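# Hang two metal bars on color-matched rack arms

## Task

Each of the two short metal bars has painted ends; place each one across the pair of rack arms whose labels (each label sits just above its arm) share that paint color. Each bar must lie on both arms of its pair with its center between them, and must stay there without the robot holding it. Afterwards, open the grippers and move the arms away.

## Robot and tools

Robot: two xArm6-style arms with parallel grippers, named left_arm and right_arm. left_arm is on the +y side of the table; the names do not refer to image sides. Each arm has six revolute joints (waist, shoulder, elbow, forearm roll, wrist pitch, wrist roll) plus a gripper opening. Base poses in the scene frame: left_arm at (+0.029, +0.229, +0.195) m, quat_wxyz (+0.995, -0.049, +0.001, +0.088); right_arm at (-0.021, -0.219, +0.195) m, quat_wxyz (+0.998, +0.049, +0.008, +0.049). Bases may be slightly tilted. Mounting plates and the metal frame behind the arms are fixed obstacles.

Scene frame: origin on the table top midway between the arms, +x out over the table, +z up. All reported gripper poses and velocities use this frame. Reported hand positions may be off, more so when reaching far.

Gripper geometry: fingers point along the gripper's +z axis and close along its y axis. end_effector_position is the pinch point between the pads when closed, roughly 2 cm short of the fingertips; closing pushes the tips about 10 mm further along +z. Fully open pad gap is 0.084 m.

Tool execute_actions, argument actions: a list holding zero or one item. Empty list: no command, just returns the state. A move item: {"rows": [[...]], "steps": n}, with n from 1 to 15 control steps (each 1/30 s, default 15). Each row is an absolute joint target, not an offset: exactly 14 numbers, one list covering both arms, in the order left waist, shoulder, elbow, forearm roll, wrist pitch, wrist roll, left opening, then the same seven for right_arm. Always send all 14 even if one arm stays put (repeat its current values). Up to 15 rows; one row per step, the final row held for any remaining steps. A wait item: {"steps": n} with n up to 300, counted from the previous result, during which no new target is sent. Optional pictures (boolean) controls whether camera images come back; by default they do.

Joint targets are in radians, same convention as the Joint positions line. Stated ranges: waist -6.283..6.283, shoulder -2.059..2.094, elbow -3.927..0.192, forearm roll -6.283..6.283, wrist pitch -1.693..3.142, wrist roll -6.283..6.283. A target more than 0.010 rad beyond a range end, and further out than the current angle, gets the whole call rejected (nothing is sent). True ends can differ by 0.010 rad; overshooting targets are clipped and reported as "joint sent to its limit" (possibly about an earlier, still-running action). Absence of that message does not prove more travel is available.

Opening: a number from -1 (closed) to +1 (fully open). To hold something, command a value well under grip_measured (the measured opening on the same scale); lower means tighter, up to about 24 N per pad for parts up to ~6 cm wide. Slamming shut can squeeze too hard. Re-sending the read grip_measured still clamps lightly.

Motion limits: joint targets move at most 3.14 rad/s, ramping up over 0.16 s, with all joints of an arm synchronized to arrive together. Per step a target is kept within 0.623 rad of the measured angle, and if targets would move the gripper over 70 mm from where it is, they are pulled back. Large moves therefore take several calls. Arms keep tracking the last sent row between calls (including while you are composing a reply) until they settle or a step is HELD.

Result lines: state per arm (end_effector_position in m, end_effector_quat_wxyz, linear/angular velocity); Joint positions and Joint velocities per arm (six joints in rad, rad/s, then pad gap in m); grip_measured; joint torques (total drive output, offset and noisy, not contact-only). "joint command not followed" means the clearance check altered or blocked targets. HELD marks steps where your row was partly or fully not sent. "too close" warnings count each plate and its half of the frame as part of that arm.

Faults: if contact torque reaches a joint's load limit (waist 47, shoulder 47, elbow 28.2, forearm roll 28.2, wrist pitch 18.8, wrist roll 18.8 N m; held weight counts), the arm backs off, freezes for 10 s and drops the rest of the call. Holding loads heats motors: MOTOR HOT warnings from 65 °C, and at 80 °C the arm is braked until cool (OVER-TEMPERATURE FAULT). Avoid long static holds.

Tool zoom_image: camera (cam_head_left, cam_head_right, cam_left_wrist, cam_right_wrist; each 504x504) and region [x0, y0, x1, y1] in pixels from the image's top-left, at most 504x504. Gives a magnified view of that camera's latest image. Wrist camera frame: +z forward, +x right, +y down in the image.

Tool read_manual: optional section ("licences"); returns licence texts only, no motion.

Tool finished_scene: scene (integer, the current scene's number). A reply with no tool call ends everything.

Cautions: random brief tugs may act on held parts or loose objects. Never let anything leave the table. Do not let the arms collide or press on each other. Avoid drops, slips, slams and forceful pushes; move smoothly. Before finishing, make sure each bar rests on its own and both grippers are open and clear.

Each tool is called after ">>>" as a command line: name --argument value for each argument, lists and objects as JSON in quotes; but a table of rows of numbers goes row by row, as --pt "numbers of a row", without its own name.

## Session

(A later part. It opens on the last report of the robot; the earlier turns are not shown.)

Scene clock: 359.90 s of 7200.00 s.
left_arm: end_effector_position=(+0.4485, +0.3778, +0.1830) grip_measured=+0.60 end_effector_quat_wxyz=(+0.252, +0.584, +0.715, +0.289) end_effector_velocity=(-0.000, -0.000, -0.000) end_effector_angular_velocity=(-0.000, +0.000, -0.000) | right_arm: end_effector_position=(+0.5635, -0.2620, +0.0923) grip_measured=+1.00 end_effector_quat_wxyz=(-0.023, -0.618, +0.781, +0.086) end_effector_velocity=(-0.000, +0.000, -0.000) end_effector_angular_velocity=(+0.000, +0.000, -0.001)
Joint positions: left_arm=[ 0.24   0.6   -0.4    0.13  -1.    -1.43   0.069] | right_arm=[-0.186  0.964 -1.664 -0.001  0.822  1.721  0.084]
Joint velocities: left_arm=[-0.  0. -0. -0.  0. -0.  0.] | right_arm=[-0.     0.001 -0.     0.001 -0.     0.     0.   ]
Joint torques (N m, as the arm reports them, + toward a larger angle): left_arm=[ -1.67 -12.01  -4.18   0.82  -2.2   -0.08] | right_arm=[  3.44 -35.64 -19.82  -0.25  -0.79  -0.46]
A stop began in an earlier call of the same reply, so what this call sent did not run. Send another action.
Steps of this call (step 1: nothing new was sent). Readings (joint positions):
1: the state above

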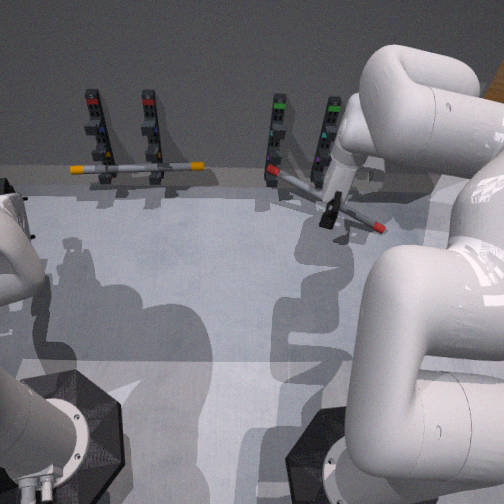

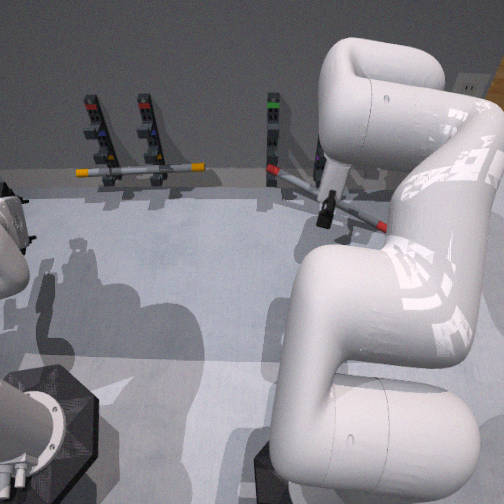

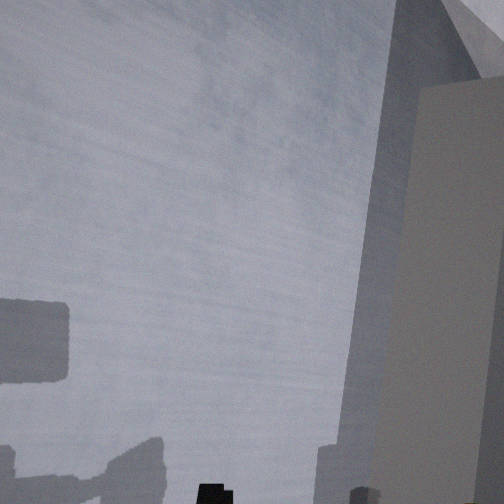

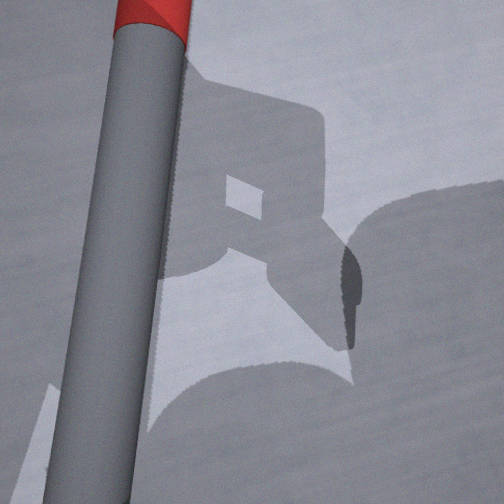

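>>> execute_actions --actions '[]'

Scene clock: 380.10 s of 7200.00 s.
left_arm: end_effector_position=(+0.4485, +0.3778, +0.1830) grip_measured=+0.60 end_effector_quat_wxyz=(+0.252, +0.584, +0.715, +0.289) end_effector_velocity=(-0.000, +0.000, -0.000) end_effector_angular_velocity=(+0.000, +0.000, +0.001) | right_arm: end_effector_position=(+0.5635, -0.2620, +0.0923) grip_measured=+1.00 end_effector_quat_wxyz=(-0.023, -0.618, +0.781, +0.086) end_effector_velocity=(-0.001, +0.000, -0.001) end_effector_angular_velocity=(+0.000, +0.002, +0.000)
Joint positions: left_arm=[ 0.24   0.6   -0.4    0.13  -1.    -1.43   0.069] | right_arm=[-0.186  0.964 -1.664 -0.001  0.822  1.721  0.084]
Joint velocities: left_arm=[ 0.     0.    -0.    -0.001 -0.     0.     0.   ] | right_arm=[-0.     0.002 -0.    -0.    -0.    -0.    -0.   ]
Joint torques (N m, as the arm reports them, + toward a larger angle): left_arm=[ -1.55 -11.99  -4.57   1.15  -2.21   0.03] | right_arm=[  2.25 -35.53 -19.64  -0.29  -0.82  -0.69]
Steps of this call (steps 1 to 90: nothing new was sent; then 17.20 s passed at rest). Readings (joint positions):
1: left_arm=[0.240 0.600 -0.400 0.130 -1.000 -1.430] | right_arm=[-0.186 0.964 -1.664 -0.001 0.822 1.721]
2: left_arm=[0.240 0.600 -0.400 0.130 -1.000 -1.430] | right_arm=[-0.186 0.964 -1.664 -0.001 0.822 1.721]
4: left_arm=[0.240 0.600 -0.400 0.130 -1.000 -1.430] | right_arm=[-0.186 0.964 -1.664 -0.001 0.822 1.721]
8: left_arm=[0.240 0.600 -0.400 0.130 -1.000 -1.430] | right_arm=[-0.186 0.964 -1.664 -0.001 0.822 1.721]
90: the state above

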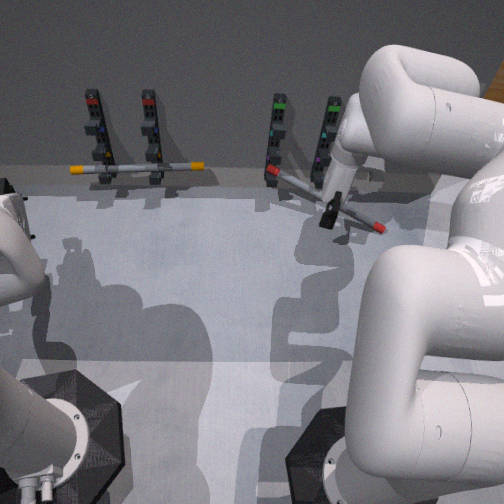

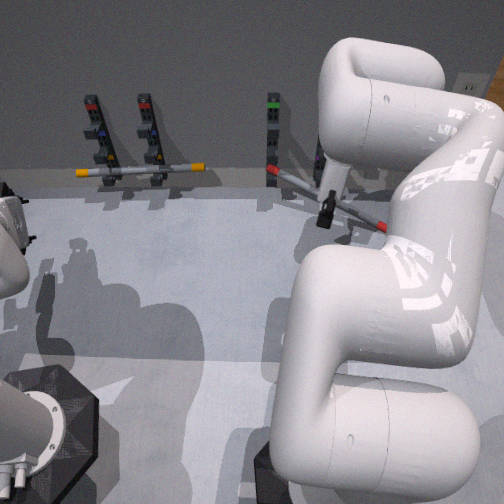

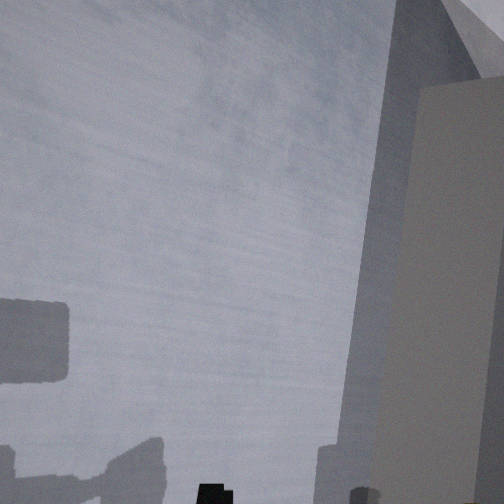

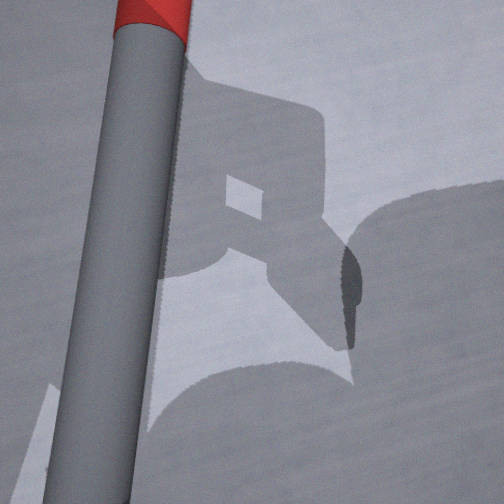

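>>> execute_actions --actions '[{"rows":[[0.24,0.6,-0.4,0.13,-1.0,-1.43,0.6,-0.186,0.964,-1.664,0,0.55,1.8,1]]}]'

Scene clock: 395.20 s of 7200.00 s.
left_arm: end_effector_position=(+0.4485, +0.3778, +0.1830) grip_measured=+0.60 end_effector_quat_wxyz=(+0.252, +0.584, +0.715, +0.289) end_effector_velocity=(+0.000, -0.000, +0.000) end_effector_angular_velocity=(+0.000, -0.000, -0.000) | right_arm: end_effector_position=(+0.5677, -0.2610, +0.0789) grip_measured=+1.00 end_effector_quat_wxyz=(+0.001, -0.602, +0.796, +0.062) end_effector_velocity=(+0.000, -0.000, +0.000) end_effector_angular_velocity=(-0.000, -0.001, +0.001)
Joint positions: left_arm=[ 0.24   0.6   -0.4    0.13  -1.    -1.43   0.069] | right_arm=[-0.186  0.964 -1.601 -0.001  0.688  1.762  0.084]
Joint velocities: left_arm=[-0.001 -0.    -0.    -0.001  0.    -0.    -0.   ] | right_arm=[ 0.    -0.    -0.    -0.001 -0.    -0.     0.   ]
Joint torques (N m, as the arm reports them, + toward a larger angle): left_arm=[ -1.38 -12.5   -4.2    0.85  -1.94   0.73] | right_arm=[  2.99 -34.82 -18.86  -0.69  -0.87  -0.77]
TORQUE FAULT: the external load on joint 3 (elbow) of the right arm reached its load limit, and that arm stopped for 10 seconds. A torque fault stops only its own arm. That arm's remaining commands of this call were not run. Joint 3 (elbow) of that arm moved back by up to 3 degrees. That arm holds there, with its grip as last carried out, and accepts commands again: back off and push less far. That arm stops again, at the same cost, whenever a joint's load reaches its limit.
The stop of the right arm began at step 97 of this call (marked STOPPED below). From that step on that arm followed nothing that you had sent. 9 of its steps, steps kept back included, did not run and will not run. Nothing is kept back now, and the robot has no last target.
Steps of this call (steps 1 to 90: nothing new was sent; then 1.87 s passed at rest; steps 91 to 105: all 15 steps of this action; steps 106 to 397: the stop continued). Readings (joint positions):
91: left_arm=[0.240 0.600 -0.400 0.130 -1.000 -1.430] | right_arm=[-0.186 0.964 -1.664 -0.001 0.822 1.721]
92: left_arm=[0.240 0.600 -0.400 0.130 -1.000 -1.430] | right_arm=[-0.186 0.964 -1.664 -0.001 0.817 1.722]
94: left_arm=[0.240 0.600 -0.400 0.130 -1.000 -1.430] | right_arm=[-0.186 0.965 -1.662 -0.001 0.768 1.737]
97: left_arm=[0.240 0.600 -0.400 0.130 -1.000 -1.430] | right_arm=[-0.186 0.967 -1.649 -0.001 0.686 1.763] STOPPED (the right arm)
98: left_arm=[0.240 0.600 -0.400 0.130 -1.000 -1.430] | right_arm=[-0.186 0.967 -1.647 -0.001 0.686 1.763]
397: the state above

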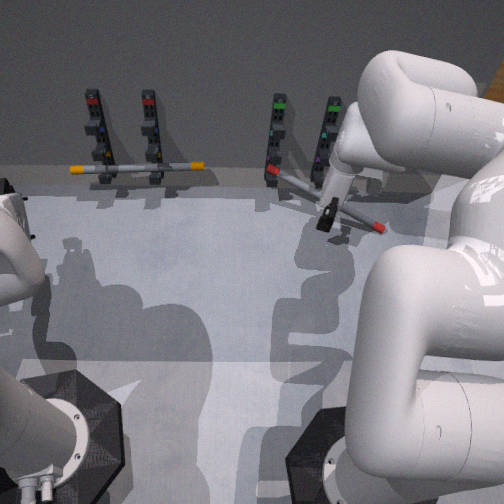

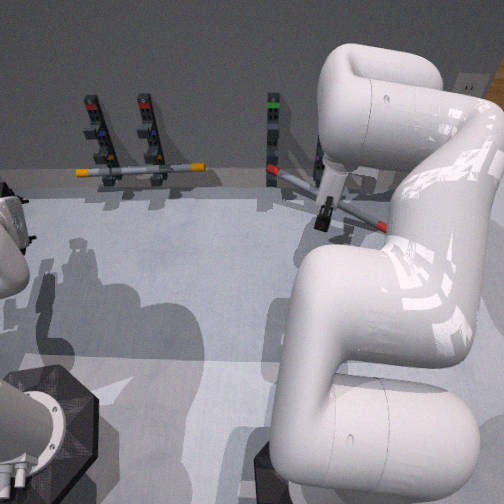

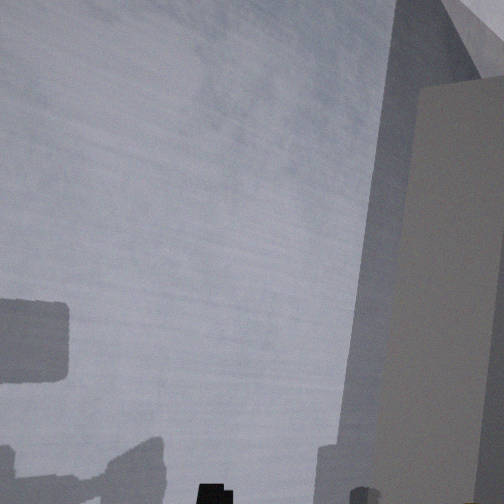

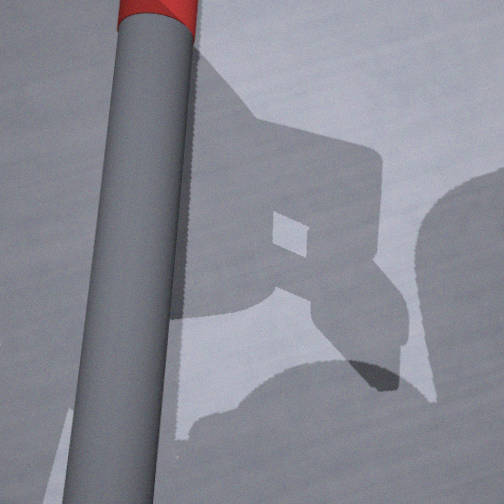

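>>> execute_actions --actions '[{"rows":[[0.24,0.6,-0.4,0.13,-1.0,-1.43,0.6,-0.186,0.84,-1.6,0,0.69,1.8,1]]}]'

>>> execute_actions --actions '[{"rows":[[0.24,0.6,-0.4,0.13,-1.0,-1.43,0.6,-0.186,0.84,-1.6,0,0.45,1.8,1]]}]'

Scene clock: 401.87 s of 7200.00 s.
left_arm: end_effector_position=(+0.4485, +0.3778, +0.1830) grip_measured=+0.60 end_effector_quat_wxyz=(+0.252, +0.584, +0.715, +0.289) end_effector_velocity=(+0.000, -0.000, +0.000) end_effector_angular_velocity=(-0.000, -0.000, -0.001) | right_arm: end_effector_position=(+0.6069, -0.2755, +0.1501) grip_measured=+1.00 end_effector_quat_wxyz=(+0.044, -0.582, +0.812, +0.024) end_effector_velocity=(-0.000, -0.000, +0.003) end_effector_angular_velocity=(+0.001, -0.002, -0.004)
Joint positions: left_arm=[ 0.24   0.6   -0.4    0.13  -1.    -1.43   0.069] | right_arm=[-0.193  0.843 -1.599 -0.     0.69   1.8    0.084]
Joint velocities: left_arm=[ 0.001  0.    -0.     0.002  0.    -0.    -0.   ] | right_arm=[-0.    -0.007  0.004  0.001  0.001  0.003 -0.   ]
Joint torques (N m, as the arm reports them, + toward a larger angle): left_arm=[ -2.69 -12.94  -3.3    1.17  -2.     0.3 ] | right_arm=[ 20.39 -45.31 -31.98   0.37  -3.7   -1.83]
Steps of this call (steps 1 to 90: nothing new was sent; then 3.17 s passed at rest; steps 91 to 105: all 15 steps of this action). Readings (joint positions):
91: left_arm=[0.240 0.600 -0.400 0.130 -1.000 -1.430] | right_arm=[-0.186 0.964 -1.601 -0.001 0.688 1.762]
92: left_arm=[0.240 0.600 -0.400 0.130 -1.000 -1.430] | right_arm=[-0.186 0.961 -1.600 -0.001 0.688 1.764]
94: left_arm=[0.240 0.600 -0.400 0.130 -1.000 -1.430] | right_arm=[-0.186 0.932 -1.594 -0.001 0.690 1.774]
98: left_arm=[0.240 0.600 -0.400 0.130 -1.000 -1.430] | right_arm=[-0.189 0.863 -1.594 -0.001 0.695 1.794]
105: the state above

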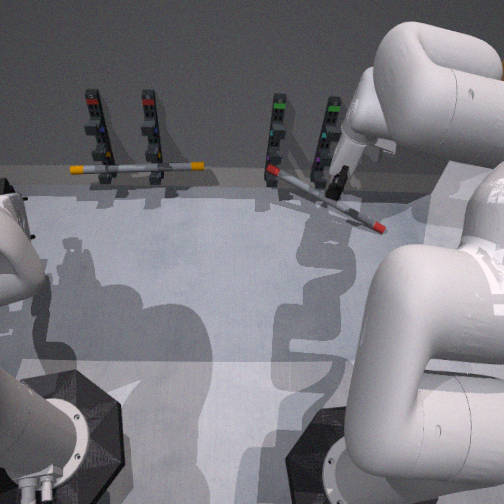

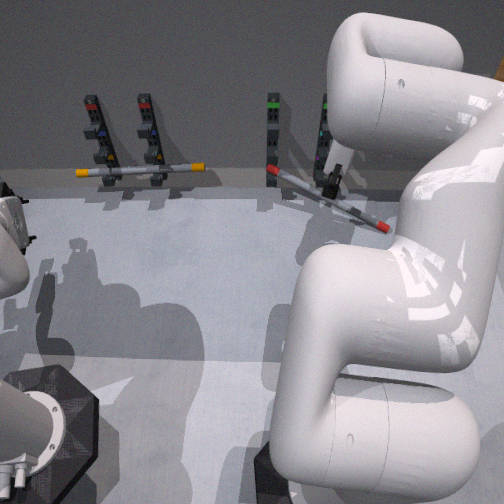

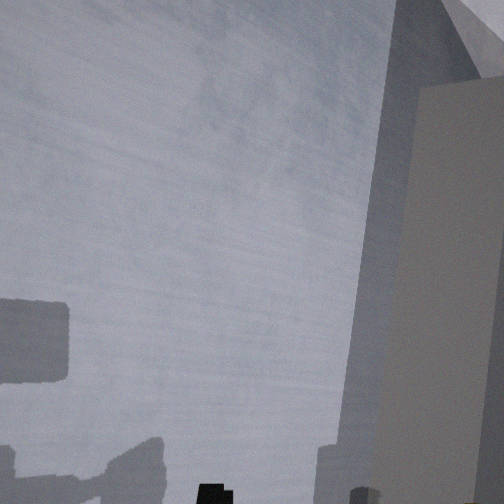

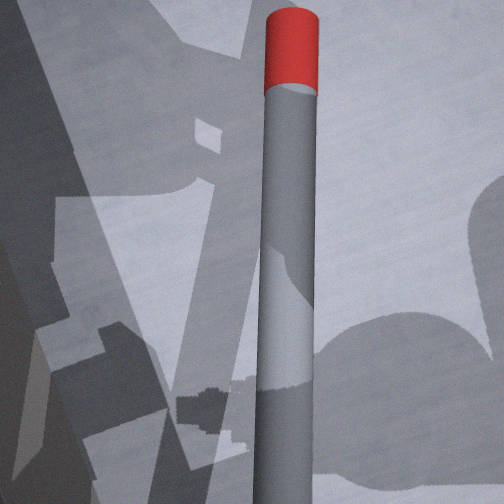

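Scene clock: 402.37 s of 7200.00 s.
left_arm: end_effector_position=(+0.4485, +0.3778, +0.1830) grip_measured=+0.60 end_effector_quat_wxyz=(+0.252, +0.584, +0.715, +0.289) end_effector_velocity=(+0.000, -0.000, +0.000) end_effector_angular_velocity=(+0.000, -0.000, -0.000) | right_arm: end_effector_position=(+0.6590, -0.2930, +0.1752) grip_measured=+1.00 end_effector_quat_wxyz=(+0.129, -0.567, +0.812, -0.053) end_effector_velocity=(+0.000, -0.000, -0.001) end_effector_angular_velocity=(+0.000, -0.009, -0.005)
Joint positions: left_arm=[ 0.24   0.6   -0.4    0.13  -1.    -1.43   0.069] | right_arm=[-0.207  0.84  -1.592  0.     0.457  1.799  0.084]
Joint velocities: left_arm=[-0.001 -0.    -0.    -0.001  0.     0.    -0.   ] | right_arm=[-0.    -0.     0.008  0.    -0.018  0.004  0.   ]
Joint torques (N m, as the arm reports them, + toward a larger angle): left_arm=[ -2.19 -12.04  -3.71   1.01  -1.78  -0.01] | right_arm=[ 28.8  -48.38 -46.31   0.44  -7.38  -0.3 ]
Steps of this call (steps 1 to 15: all 15 steps of this action). Readings (joint positions):
1: left_arm=[0.240 0.600 -0.400 0.130 -1.000 -1.430] | right_arm=[-0.193 0.843 -1.598 -0.000 0.690 1.801]
2: left_arm=[0.240 0.600 -0.400 0.130 -1.000 -1.430] | right_arm=[-0.193 0.843 -1.598 -0.000 0.686 1.800]
4: left_arm=[0.240 0.600 -0.400 0.130 -1.000 -1.430] | right_arm=[-0.195 0.843 -1.593 -0.000 0.640 1.800]
8: left_arm=[0.240 0.600 -0.400 0.130 -1.000 -1.430] | right_arm=[-0.204 0.843 -1.594 -0.000 0.498 1.799]
15: the state above

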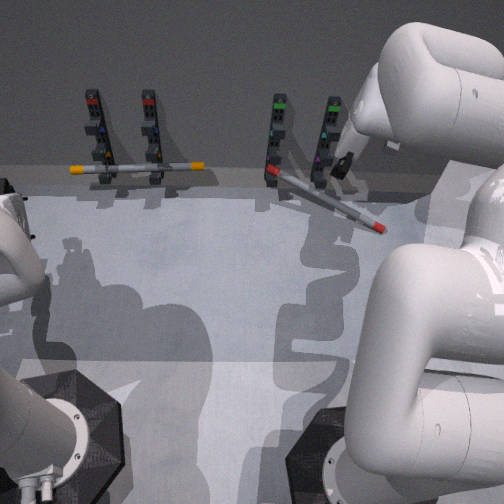

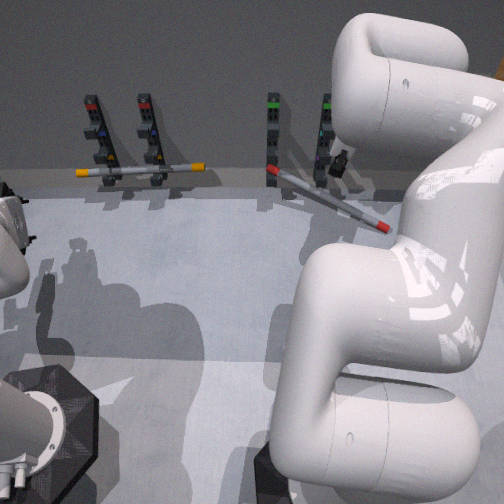

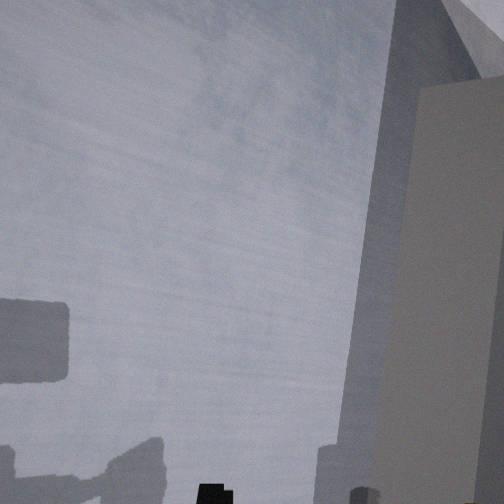

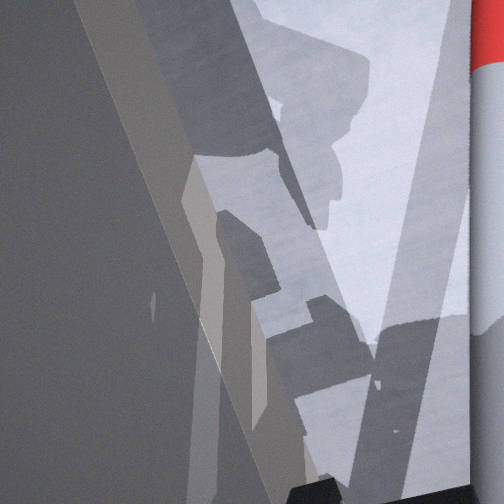

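>>> execute_actions --actions '[{"rows":[[0.24,0.6,-0.4,0.13,-1.0,-1.43,0.6,-0.27,0.8,-1.5,0,0.72,1.7,1]]}]'

>>> execute_actions --actions '[{"rows":[[0.24,0.6,-0.4,0.13,-1.0,-1.43,0.6,-0.27,0.9,-1.58,0,0.68,1.7,1]]}]'

Scene clock: 412.47 s of 7200.00 s.
left_arm: end_effector_position=(+0.4485, +0.3778, +0.1830) grip_measured=+0.60 end_effector_quat_wxyz=(+0.252, +0.584, +0.715, +0.289) end_effector_velocity=(+0.000, -0.001, +0.000) end_effector_angular_velocity=(+0.000, -0.000, -0.002) | right_arm: end_effector_position=(+0.5648, -0.3152, +0.1365) grip_measured=+1.00 end_effector_quat_wxyz=(+0.017, -0.592, +0.804, +0.049) end_effector_velocity=(-0.020, -0.002, -0.001) end_effector_angular_velocity=(+0.011, +0.065, +0.024)
Joint positions: left_arm=[ 0.24   0.6   -0.4    0.13  -1.    -1.43   0.069] | right_arm=[-0.268  0.8   -1.503  0.     0.714  1.702  0.084]
Joint velocities: left_arm=[-0.002  0.    -0.     0.    -0.     0.     0.   ] | right_arm=[-0.009 -0.016  0.016 -0.002  0.067 -0.026  0.   ]
Joint torques (N m, as the arm reports them, + toward a larger angle): left_arm=[ -1.09 -11.64  -3.75   0.92  -2.03   0.17] | right_arm=[  2.68 -33.9  -19.69   0.01  -1.46  -0.56]
Steps of this call (steps 1 to 15: the robot went on to your last target; steps 16 to 90: nothing new was sent; then 6.60 s passed at rest; steps 91 to 105: all 15 steps of this action). Readings (joint positions):
91: left_arm=[0.240 0.600 -0.400 0.130 -1.000 -1.430] | right_arm=[-0.207 0.840 -1.592 0.000 0.457 1.800]
92: left_arm=[0.240 0.600 -0.400 0.130 -1.000 -1.430] | right_arm=[-0.208 0.840 -1.592 0.000 0.460 1.799]
94: left_arm=[0.240 0.600 -0.400 0.130 -1.000 -1.430] | right_arm=[-0.211 0.830 -1.587 0.001 0.499 1.782]
98: left_arm=[0.240 0.600 -0.400 0.130 -1.000 -1.430] | right_arm=[-0.245 0.808 -1.538 0.001 0.632 1.732]
105: the state above

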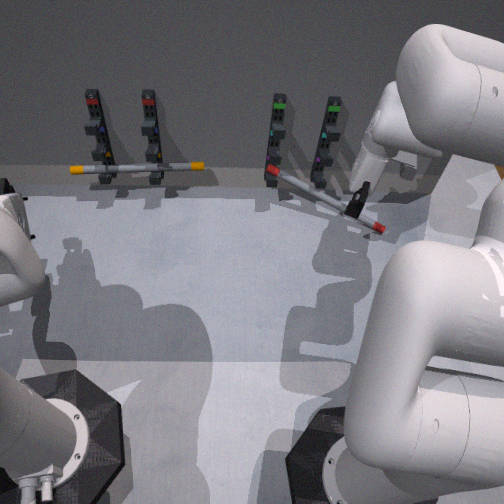

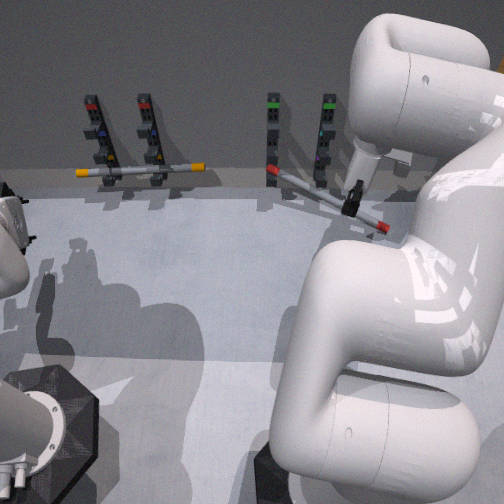

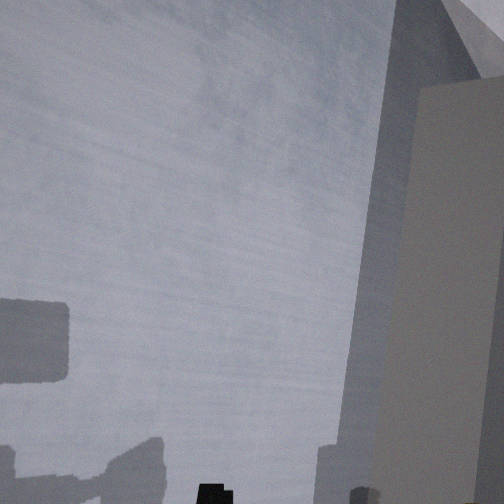

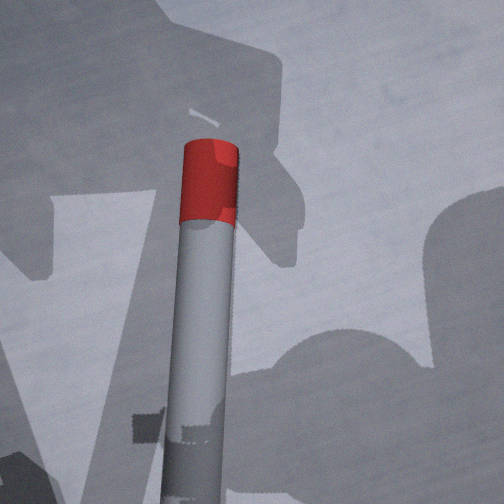

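Scene clock: 412.97 s of 7200.00 s.
left_arm: end_effector_position=(+0.4485, +0.3778, +0.1830) grip_measured=+0.60 end_effector_quat_wxyz=(+0.252, +0.584, +0.715, +0.289) end_effector_velocity=(+0.000, -0.000, +0.000) end_effector_angular_velocity=(+0.000, -0.000, -0.001) | right_arm: end_effector_position=(+0.5768, -0.3159, +0.1066) grip_measured=+1.00 end_effector_quat_wxyz=(+0.021, -0.592, +0.804, +0.044) end_effector_velocity=(-0.002, +0.000, -0.005) end_effector_angular_velocity=(+0.001, +0.006, -0.000)
Joint positions: left_arm=[ 0.24   0.6   -0.4    0.13  -1.    -1.43   0.069] | right_arm=[-0.27   0.898 -1.58  -0.     0.68   1.7    0.084]
Joint velocities: left_arm=[-0.002  0.    -0.    -0.001 -0.    -0.    -0.   ] | right_arm=[-0.001  0.009 -0.001 -0.    -0.002  0.    -0.   ]
Joint torques (N m, as the arm reports them, + toward a larger angle): left_arm=[ -1.9  -12.35  -3.63   0.73  -1.95   0.52] | right_arm=[  2.73 -34.19 -19.24  -0.32  -1.21  -0.68]
Steps of this call (steps 1 to 15: all 15 steps of this action). Readings (joint positions):
1: left_arm=[0.240 0.600 -0.400 0.130 -1.000 -1.430] | right_arm=[-0.268 0.800 -1.503 0.000 0.715 1.701]
2: left_arm=[0.240 0.600 -0.400 0.130 -1.000 -1.430] | right_arm=[-0.268 0.803 -1.506 0.000 0.715 1.701]
4: left_arm=[0.240 0.600 -0.400 0.130 -1.000 -1.430] | right_arm=[-0.269 0.834 -1.535 0.000 0.702 1.700]
8: left_arm=[0.240 0.600 -0.400 0.130 -1.000 -1.430] | right_arm=[-0.269 0.891 -1.567 0.000 0.685 1.700]
15: the state above

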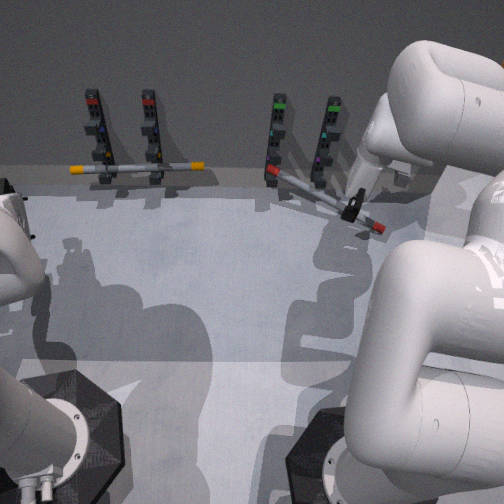

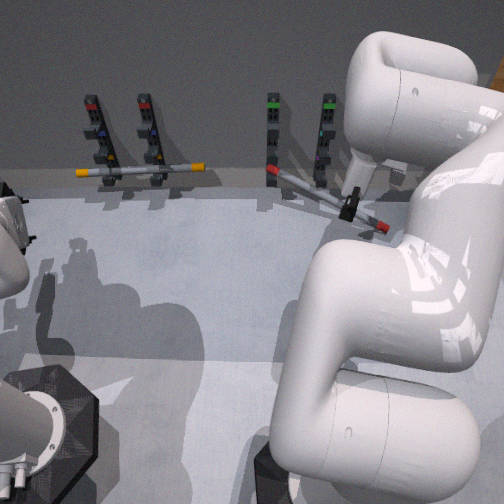

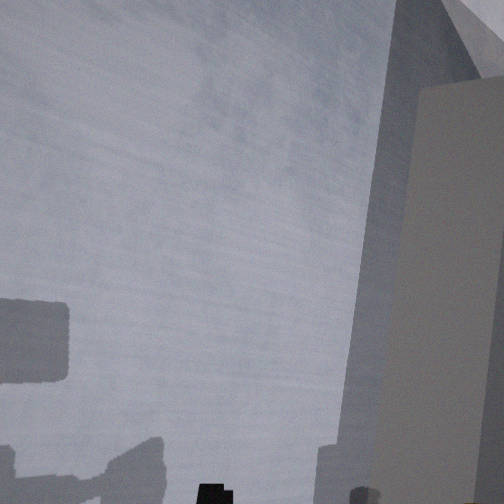

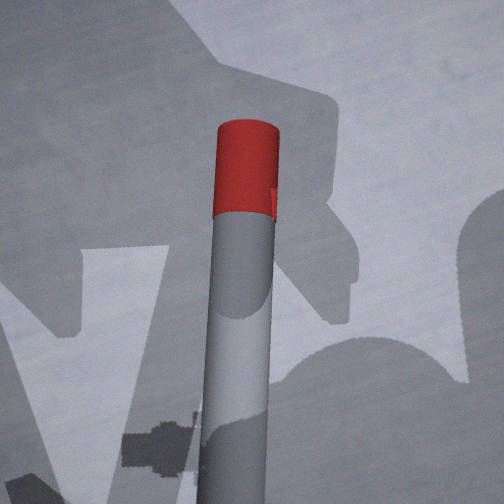

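>>> execute_actions --actions '[{"rows":[[0.24,0.6,-0.4,0.13,-1.0,-1.43,0.6,-0.27,1.0,-1.64,0,0.62,1.7,1]]}]'

Scene clock: 419.03 s of 7200.00 s.
left_arm: end_effector_position=(+0.4485, +0.3778, +0.1830) grip_measured=+0.60 end_effector_quat_wxyz=(+0.252, +0.584, +0.715, +0.289) end_effector_velocity=(-0.000, +0.001, +0.000) end_effector_angular_velocity=(+0.000, -0.000, +0.001) | right_arm: end_effector_position=(+0.5845, -0.3140, +0.0712) grip_measured=+1.00 end_effector_quat_wxyz=(+0.028, -0.592, +0.805, +0.037) end_effector_velocity=(-0.003, +0.001, -0.006) end_effector_angular_velocity=(+0.001, +0.007, +0.001)
Joint positions: left_arm=[ 0.24   0.6   -0.4    0.13  -1.    -1.43   0.069] | right_arm=[-0.27   0.998 -1.641 -0.     0.62   1.7    0.084]
Joint velocities: left_arm=[ 0.002 -0.     0.     0.    -0.     0.     0.   ] | right_arm=[ 0.     0.01   0.001 -0.    -0.004  0.    -0.   ]
Joint torques (N m, as the arm reports them, + toward a larger angle): left_arm=[ -0.56 -11.86  -4.19   1.13  -1.87   0.52] | right_arm=[  3.03 -34.64 -18.52  -0.35  -1.15  -0.64]
Steps of this call (steps 1 to 15: the robot went on to your last target; steps 16 to 90: nothing new was sent; then 2.57 s passed at rest; steps 91 to 105: all 15 steps of this action). Readings (joint positions):
91: left_arm=[0.240 0.600 -0.400 0.130 -1.000 -1.430] | right_arm=[-0.270 0.900 -1.580 0.000 0.680 1.700]
92: left_arm=[0.240 0.600 -0.400 0.130 -1.000 -1.430] | right_arm=[-0.270 0.903 -1.583 -0.000 0.677 1.700]
94: left_arm=[0.240 0.600 -0.400 0.130 -1.000 -1.430] | right_arm=[-0.270 0.934 -1.606 -0.000 0.656 1.700]
98: left_arm=[0.240 0.600 -0.400 0.130 -1.000 -1.430] | right_arm=[-0.270 0.992 -1.628 0.000 0.629 1.700]
105: the state above

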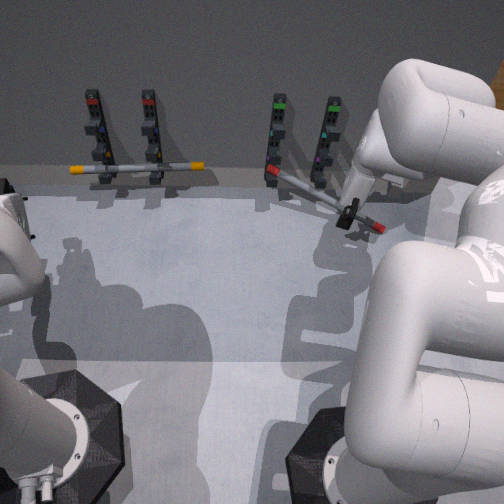

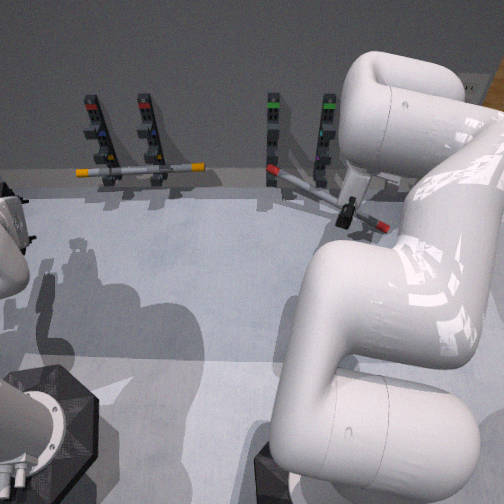

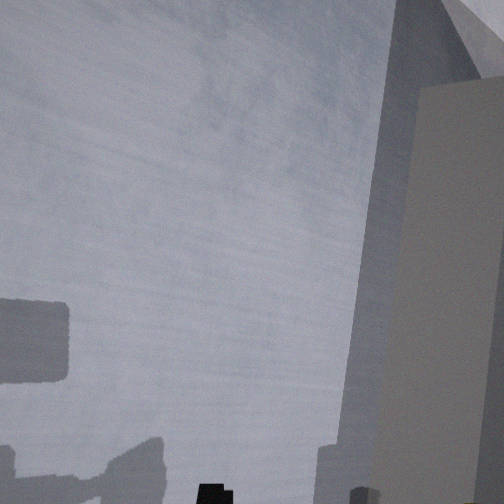

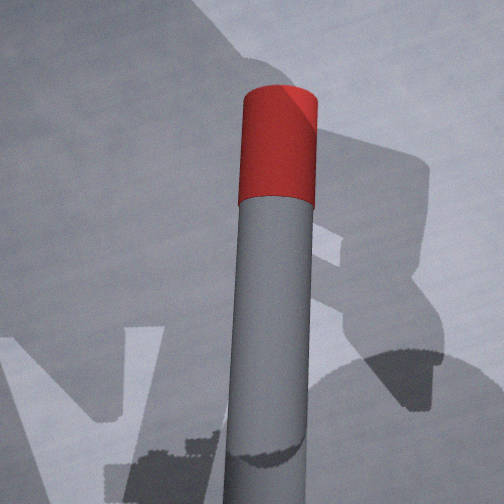

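Lower a little more, close.

>>> execute_actions --actions '[{"rows":[[0.24,0.6,-0.4,0.13,-1.0,-1.43,0.6,-0.27,1.07,-1.68,0,0.59,1.7,1],[0.24,0.6,-0.4,0.13,-1.0,-1.43,0.6,-0.27,1.07,-1.68,0,0.59,1.7,1],[0.24,0.6,-0.4,0.13,-1.0,-1.43,0.6,-0.27,1.07,-1.68,0,0.59,1.7,1],[0.24,0.6,-0.4,0.13,-1.0,-1.43,0.6,-0.27,1.07,-1.68,0,0.59,1.7,1],[0.24,0.6,-0.4,0.13,-1.0,-1.43,0.6,-0.27,1.07,-1.68,0,0.59,1.7,1],[0.24,0.6,-0.4,0.13,-1.0,-1.43,0.6,-0.27,1.07,-1.68,0,0.59,1.7,1],[0.24,0.6,-0.4,0.13,-1.0,-1.43,0.6,-0.27,1.07,-1.68,0,0.59,1.7,1],[0.24,0.6,-0.4,0.13,-1.0,-1.43,0.6,-0.27,1.07,-1.68,0,0.59,1.7,1],[0.24,0.6,-0.4,0.13,-1.0,-1.43,0.6,-0.27,1.07,-1.68,0,0.59,1.7,-1]]}]'

>>> execute_actions --actions '[{"steps":20}]'

Scene clock: 429.73 s of 7200.00 s.
left_arm: end_effector_position=(+0.4485, +0.3778, +0.1830) grip_measured=+0.60 end_effector_quat_wxyz=(+0.252, +0.584, +0.715, +0.289) end_effector_velocity=(+0.000, -0.001, +0.000) end_effector_angular_velocity=(+0.000, -0.001, -0.002) | right_arm: end_effector_position=(+0.5843, -0.3116, +0.0445) grip_measured=+0.13 end_effector_quat_wxyz=(+0.028, -0.592, +0.805, +0.037) end_effector_velocity=(-0.006, +0.002, -0.006) end_effector_angular_velocity=(+0.003, +0.013, +0.001)
Joint positions: left_arm=[ 0.24   0.6   -0.4    0.13  -1.    -1.43   0.069] | right_arm=[-0.27   1.068 -1.681 -0.     0.59   1.7    0.05 ]
Joint velocities: left_arm=[-0.002 -0.    -0.     0.    -0.     0.     0.   ] | right_arm=[ 0.001  0.006  0.006  0.001  0.002 -0.    -0.17 ]
Joint torques (N m, as the arm reports them, + toward a larger angle): left_arm=[ -1.88 -12.36  -4.41   0.81  -1.81   0.53] | right_arm=[  2.77 -34.02 -16.98  -0.17  -0.95  -1.04]
Steps of this call (steps 1 to 15: the robot went on to your last target; steps 16 to 90: nothing new was sent; then 7.20 s passed at rest; steps 91 to 105: all 15 steps of this action). Readings (joint positions):
91: left_arm=[0.240 0.600 -0.400 0.130 -1.000 -1.430] | right_arm=[-0.270 1.000 -1.640 0.000 0.620 1.700]
92: left_arm=[0.240 0.600 -0.400 0.130 -1.000 -1.430] | right_arm=[-0.270 1.003 -1.643 -0.000 0.618 1.700]
94: left_arm=[0.240 0.600 -0.400 0.130 -1.000 -1.430] | right_arm=[-0.270 1.027 -1.660 -0.000 0.606 1.700]
98: left_arm=[0.240 0.600 -0.400 0.130 -1.000 -1.430] | right_arm=[-0.270 1.064 -1.673 0.000 0.594 1.700]
105: the state above

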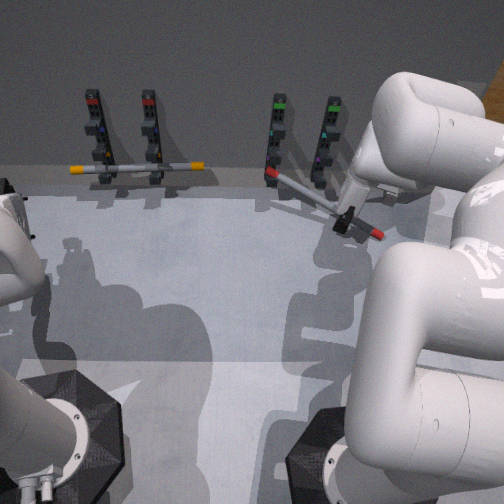

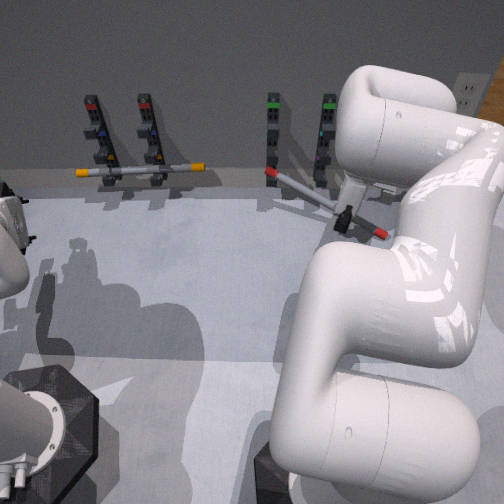

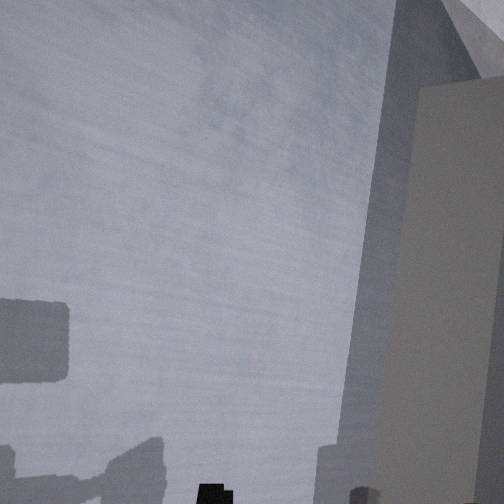

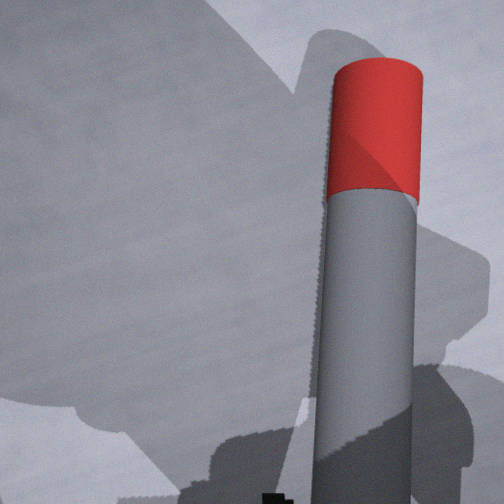

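Scene clock: 430.40 s of 7200.00 s.
left_arm: end_effector_position=(+0.4485, +0.3778, +0.1830) grip_measured=+0.60 end_effector_quat_wxyz=(+0.252, +0.584, +0.715, +0.289) end_effector_velocity=(+0.000, -0.001, +0.000) end_effector_angular_velocity=(+0.000, -0.001, -0.002) | right_arm: end_effector_position=(+0.5831, -0.3112, +0.0433) grip_measured=-0.46 end_effector_quat_wxyz=(+0.027, -0.592, +0.805, +0.038) end_effector_velocity=(+0.000, +0.000, -0.000) end_effector_angular_velocity=(-0.000, -0.000, +0.001)
Joint positions: left_arm=[ 0.24   0.6   -0.4    0.13  -1.    -1.43   0.069] | right_arm=[-0.27   1.07  -1.68   0.     0.59   1.7    0.024]
Joint velocities: left_arm=[-0.001 -0.    -0.     0.001 -0.    -0.     0.   ] | right_arm=[ 0.     0.001 -0.001 -0.001 -0.    -0.     0.   ]
Joint torques (N m, as the arm reports them, + toward a larger angle): left_arm=[ -1.   -12.41  -3.77   0.95  -1.7    0.49] | right_arm=[  3.86 -33.21 -16.29  -0.96  -0.7   -0.96]
Steps of this call (steps 1 to 15: the robot went on to your last target; steps 16 to 20: nothing new was sent). Readings (joint positions):
1: left_arm=[0.240 0.600 -0.400 0.130 -1.000 -1.430] | right_arm=[-0.270 1.069 -1.681 -0.000 0.590 1.700]
2: left_arm=[0.240 0.600 -0.400 0.130 -1.000 -1.430] | right_arm=[-0.270 1.069 -1.681 0.000 0.590 1.700]
4: left_arm=[0.240 0.600 -0.400 0.130 -1.000 -1.430] | right_arm=[-0.270 1.070 -1.680 0.000 0.590 1.700]
8: left_arm=[0.240 0.600 -0.400 0.130 -1.000 -1.430] | right_arm=[-0.270 1.070 -1.680 0.000 0.590 1.701]
20: the state above
All arms were judged still, so your last target was given up. Only a new action makes them travel on or press farther. Fingers that are still opening or closing keep moving.

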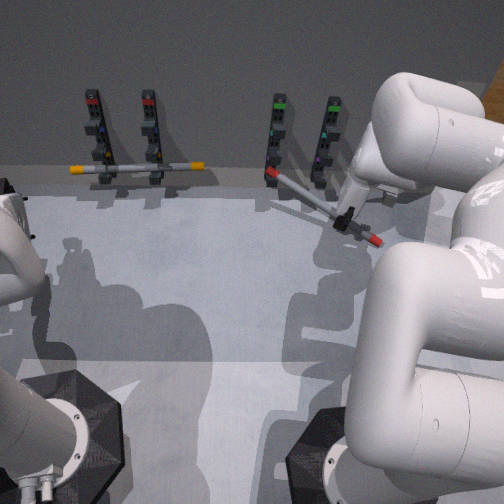

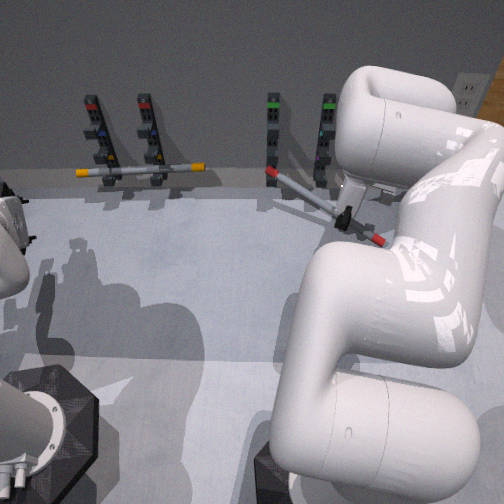

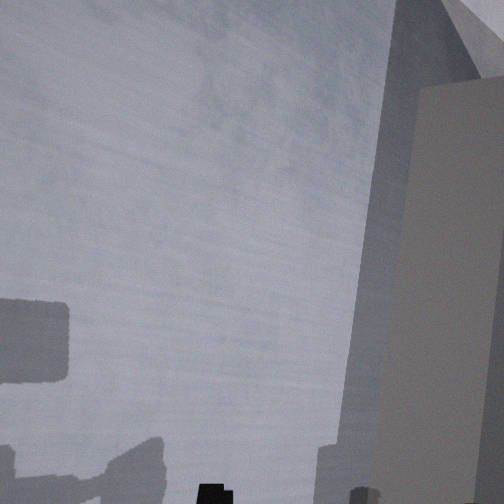

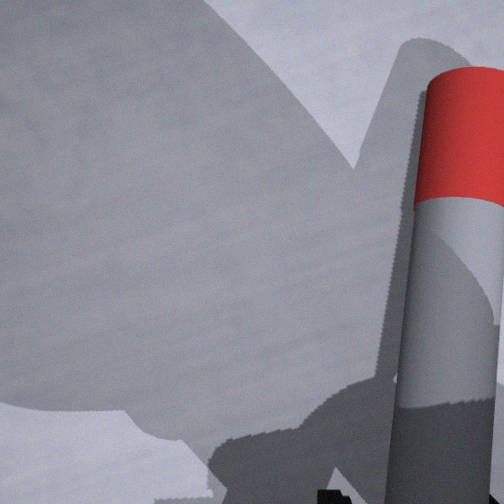

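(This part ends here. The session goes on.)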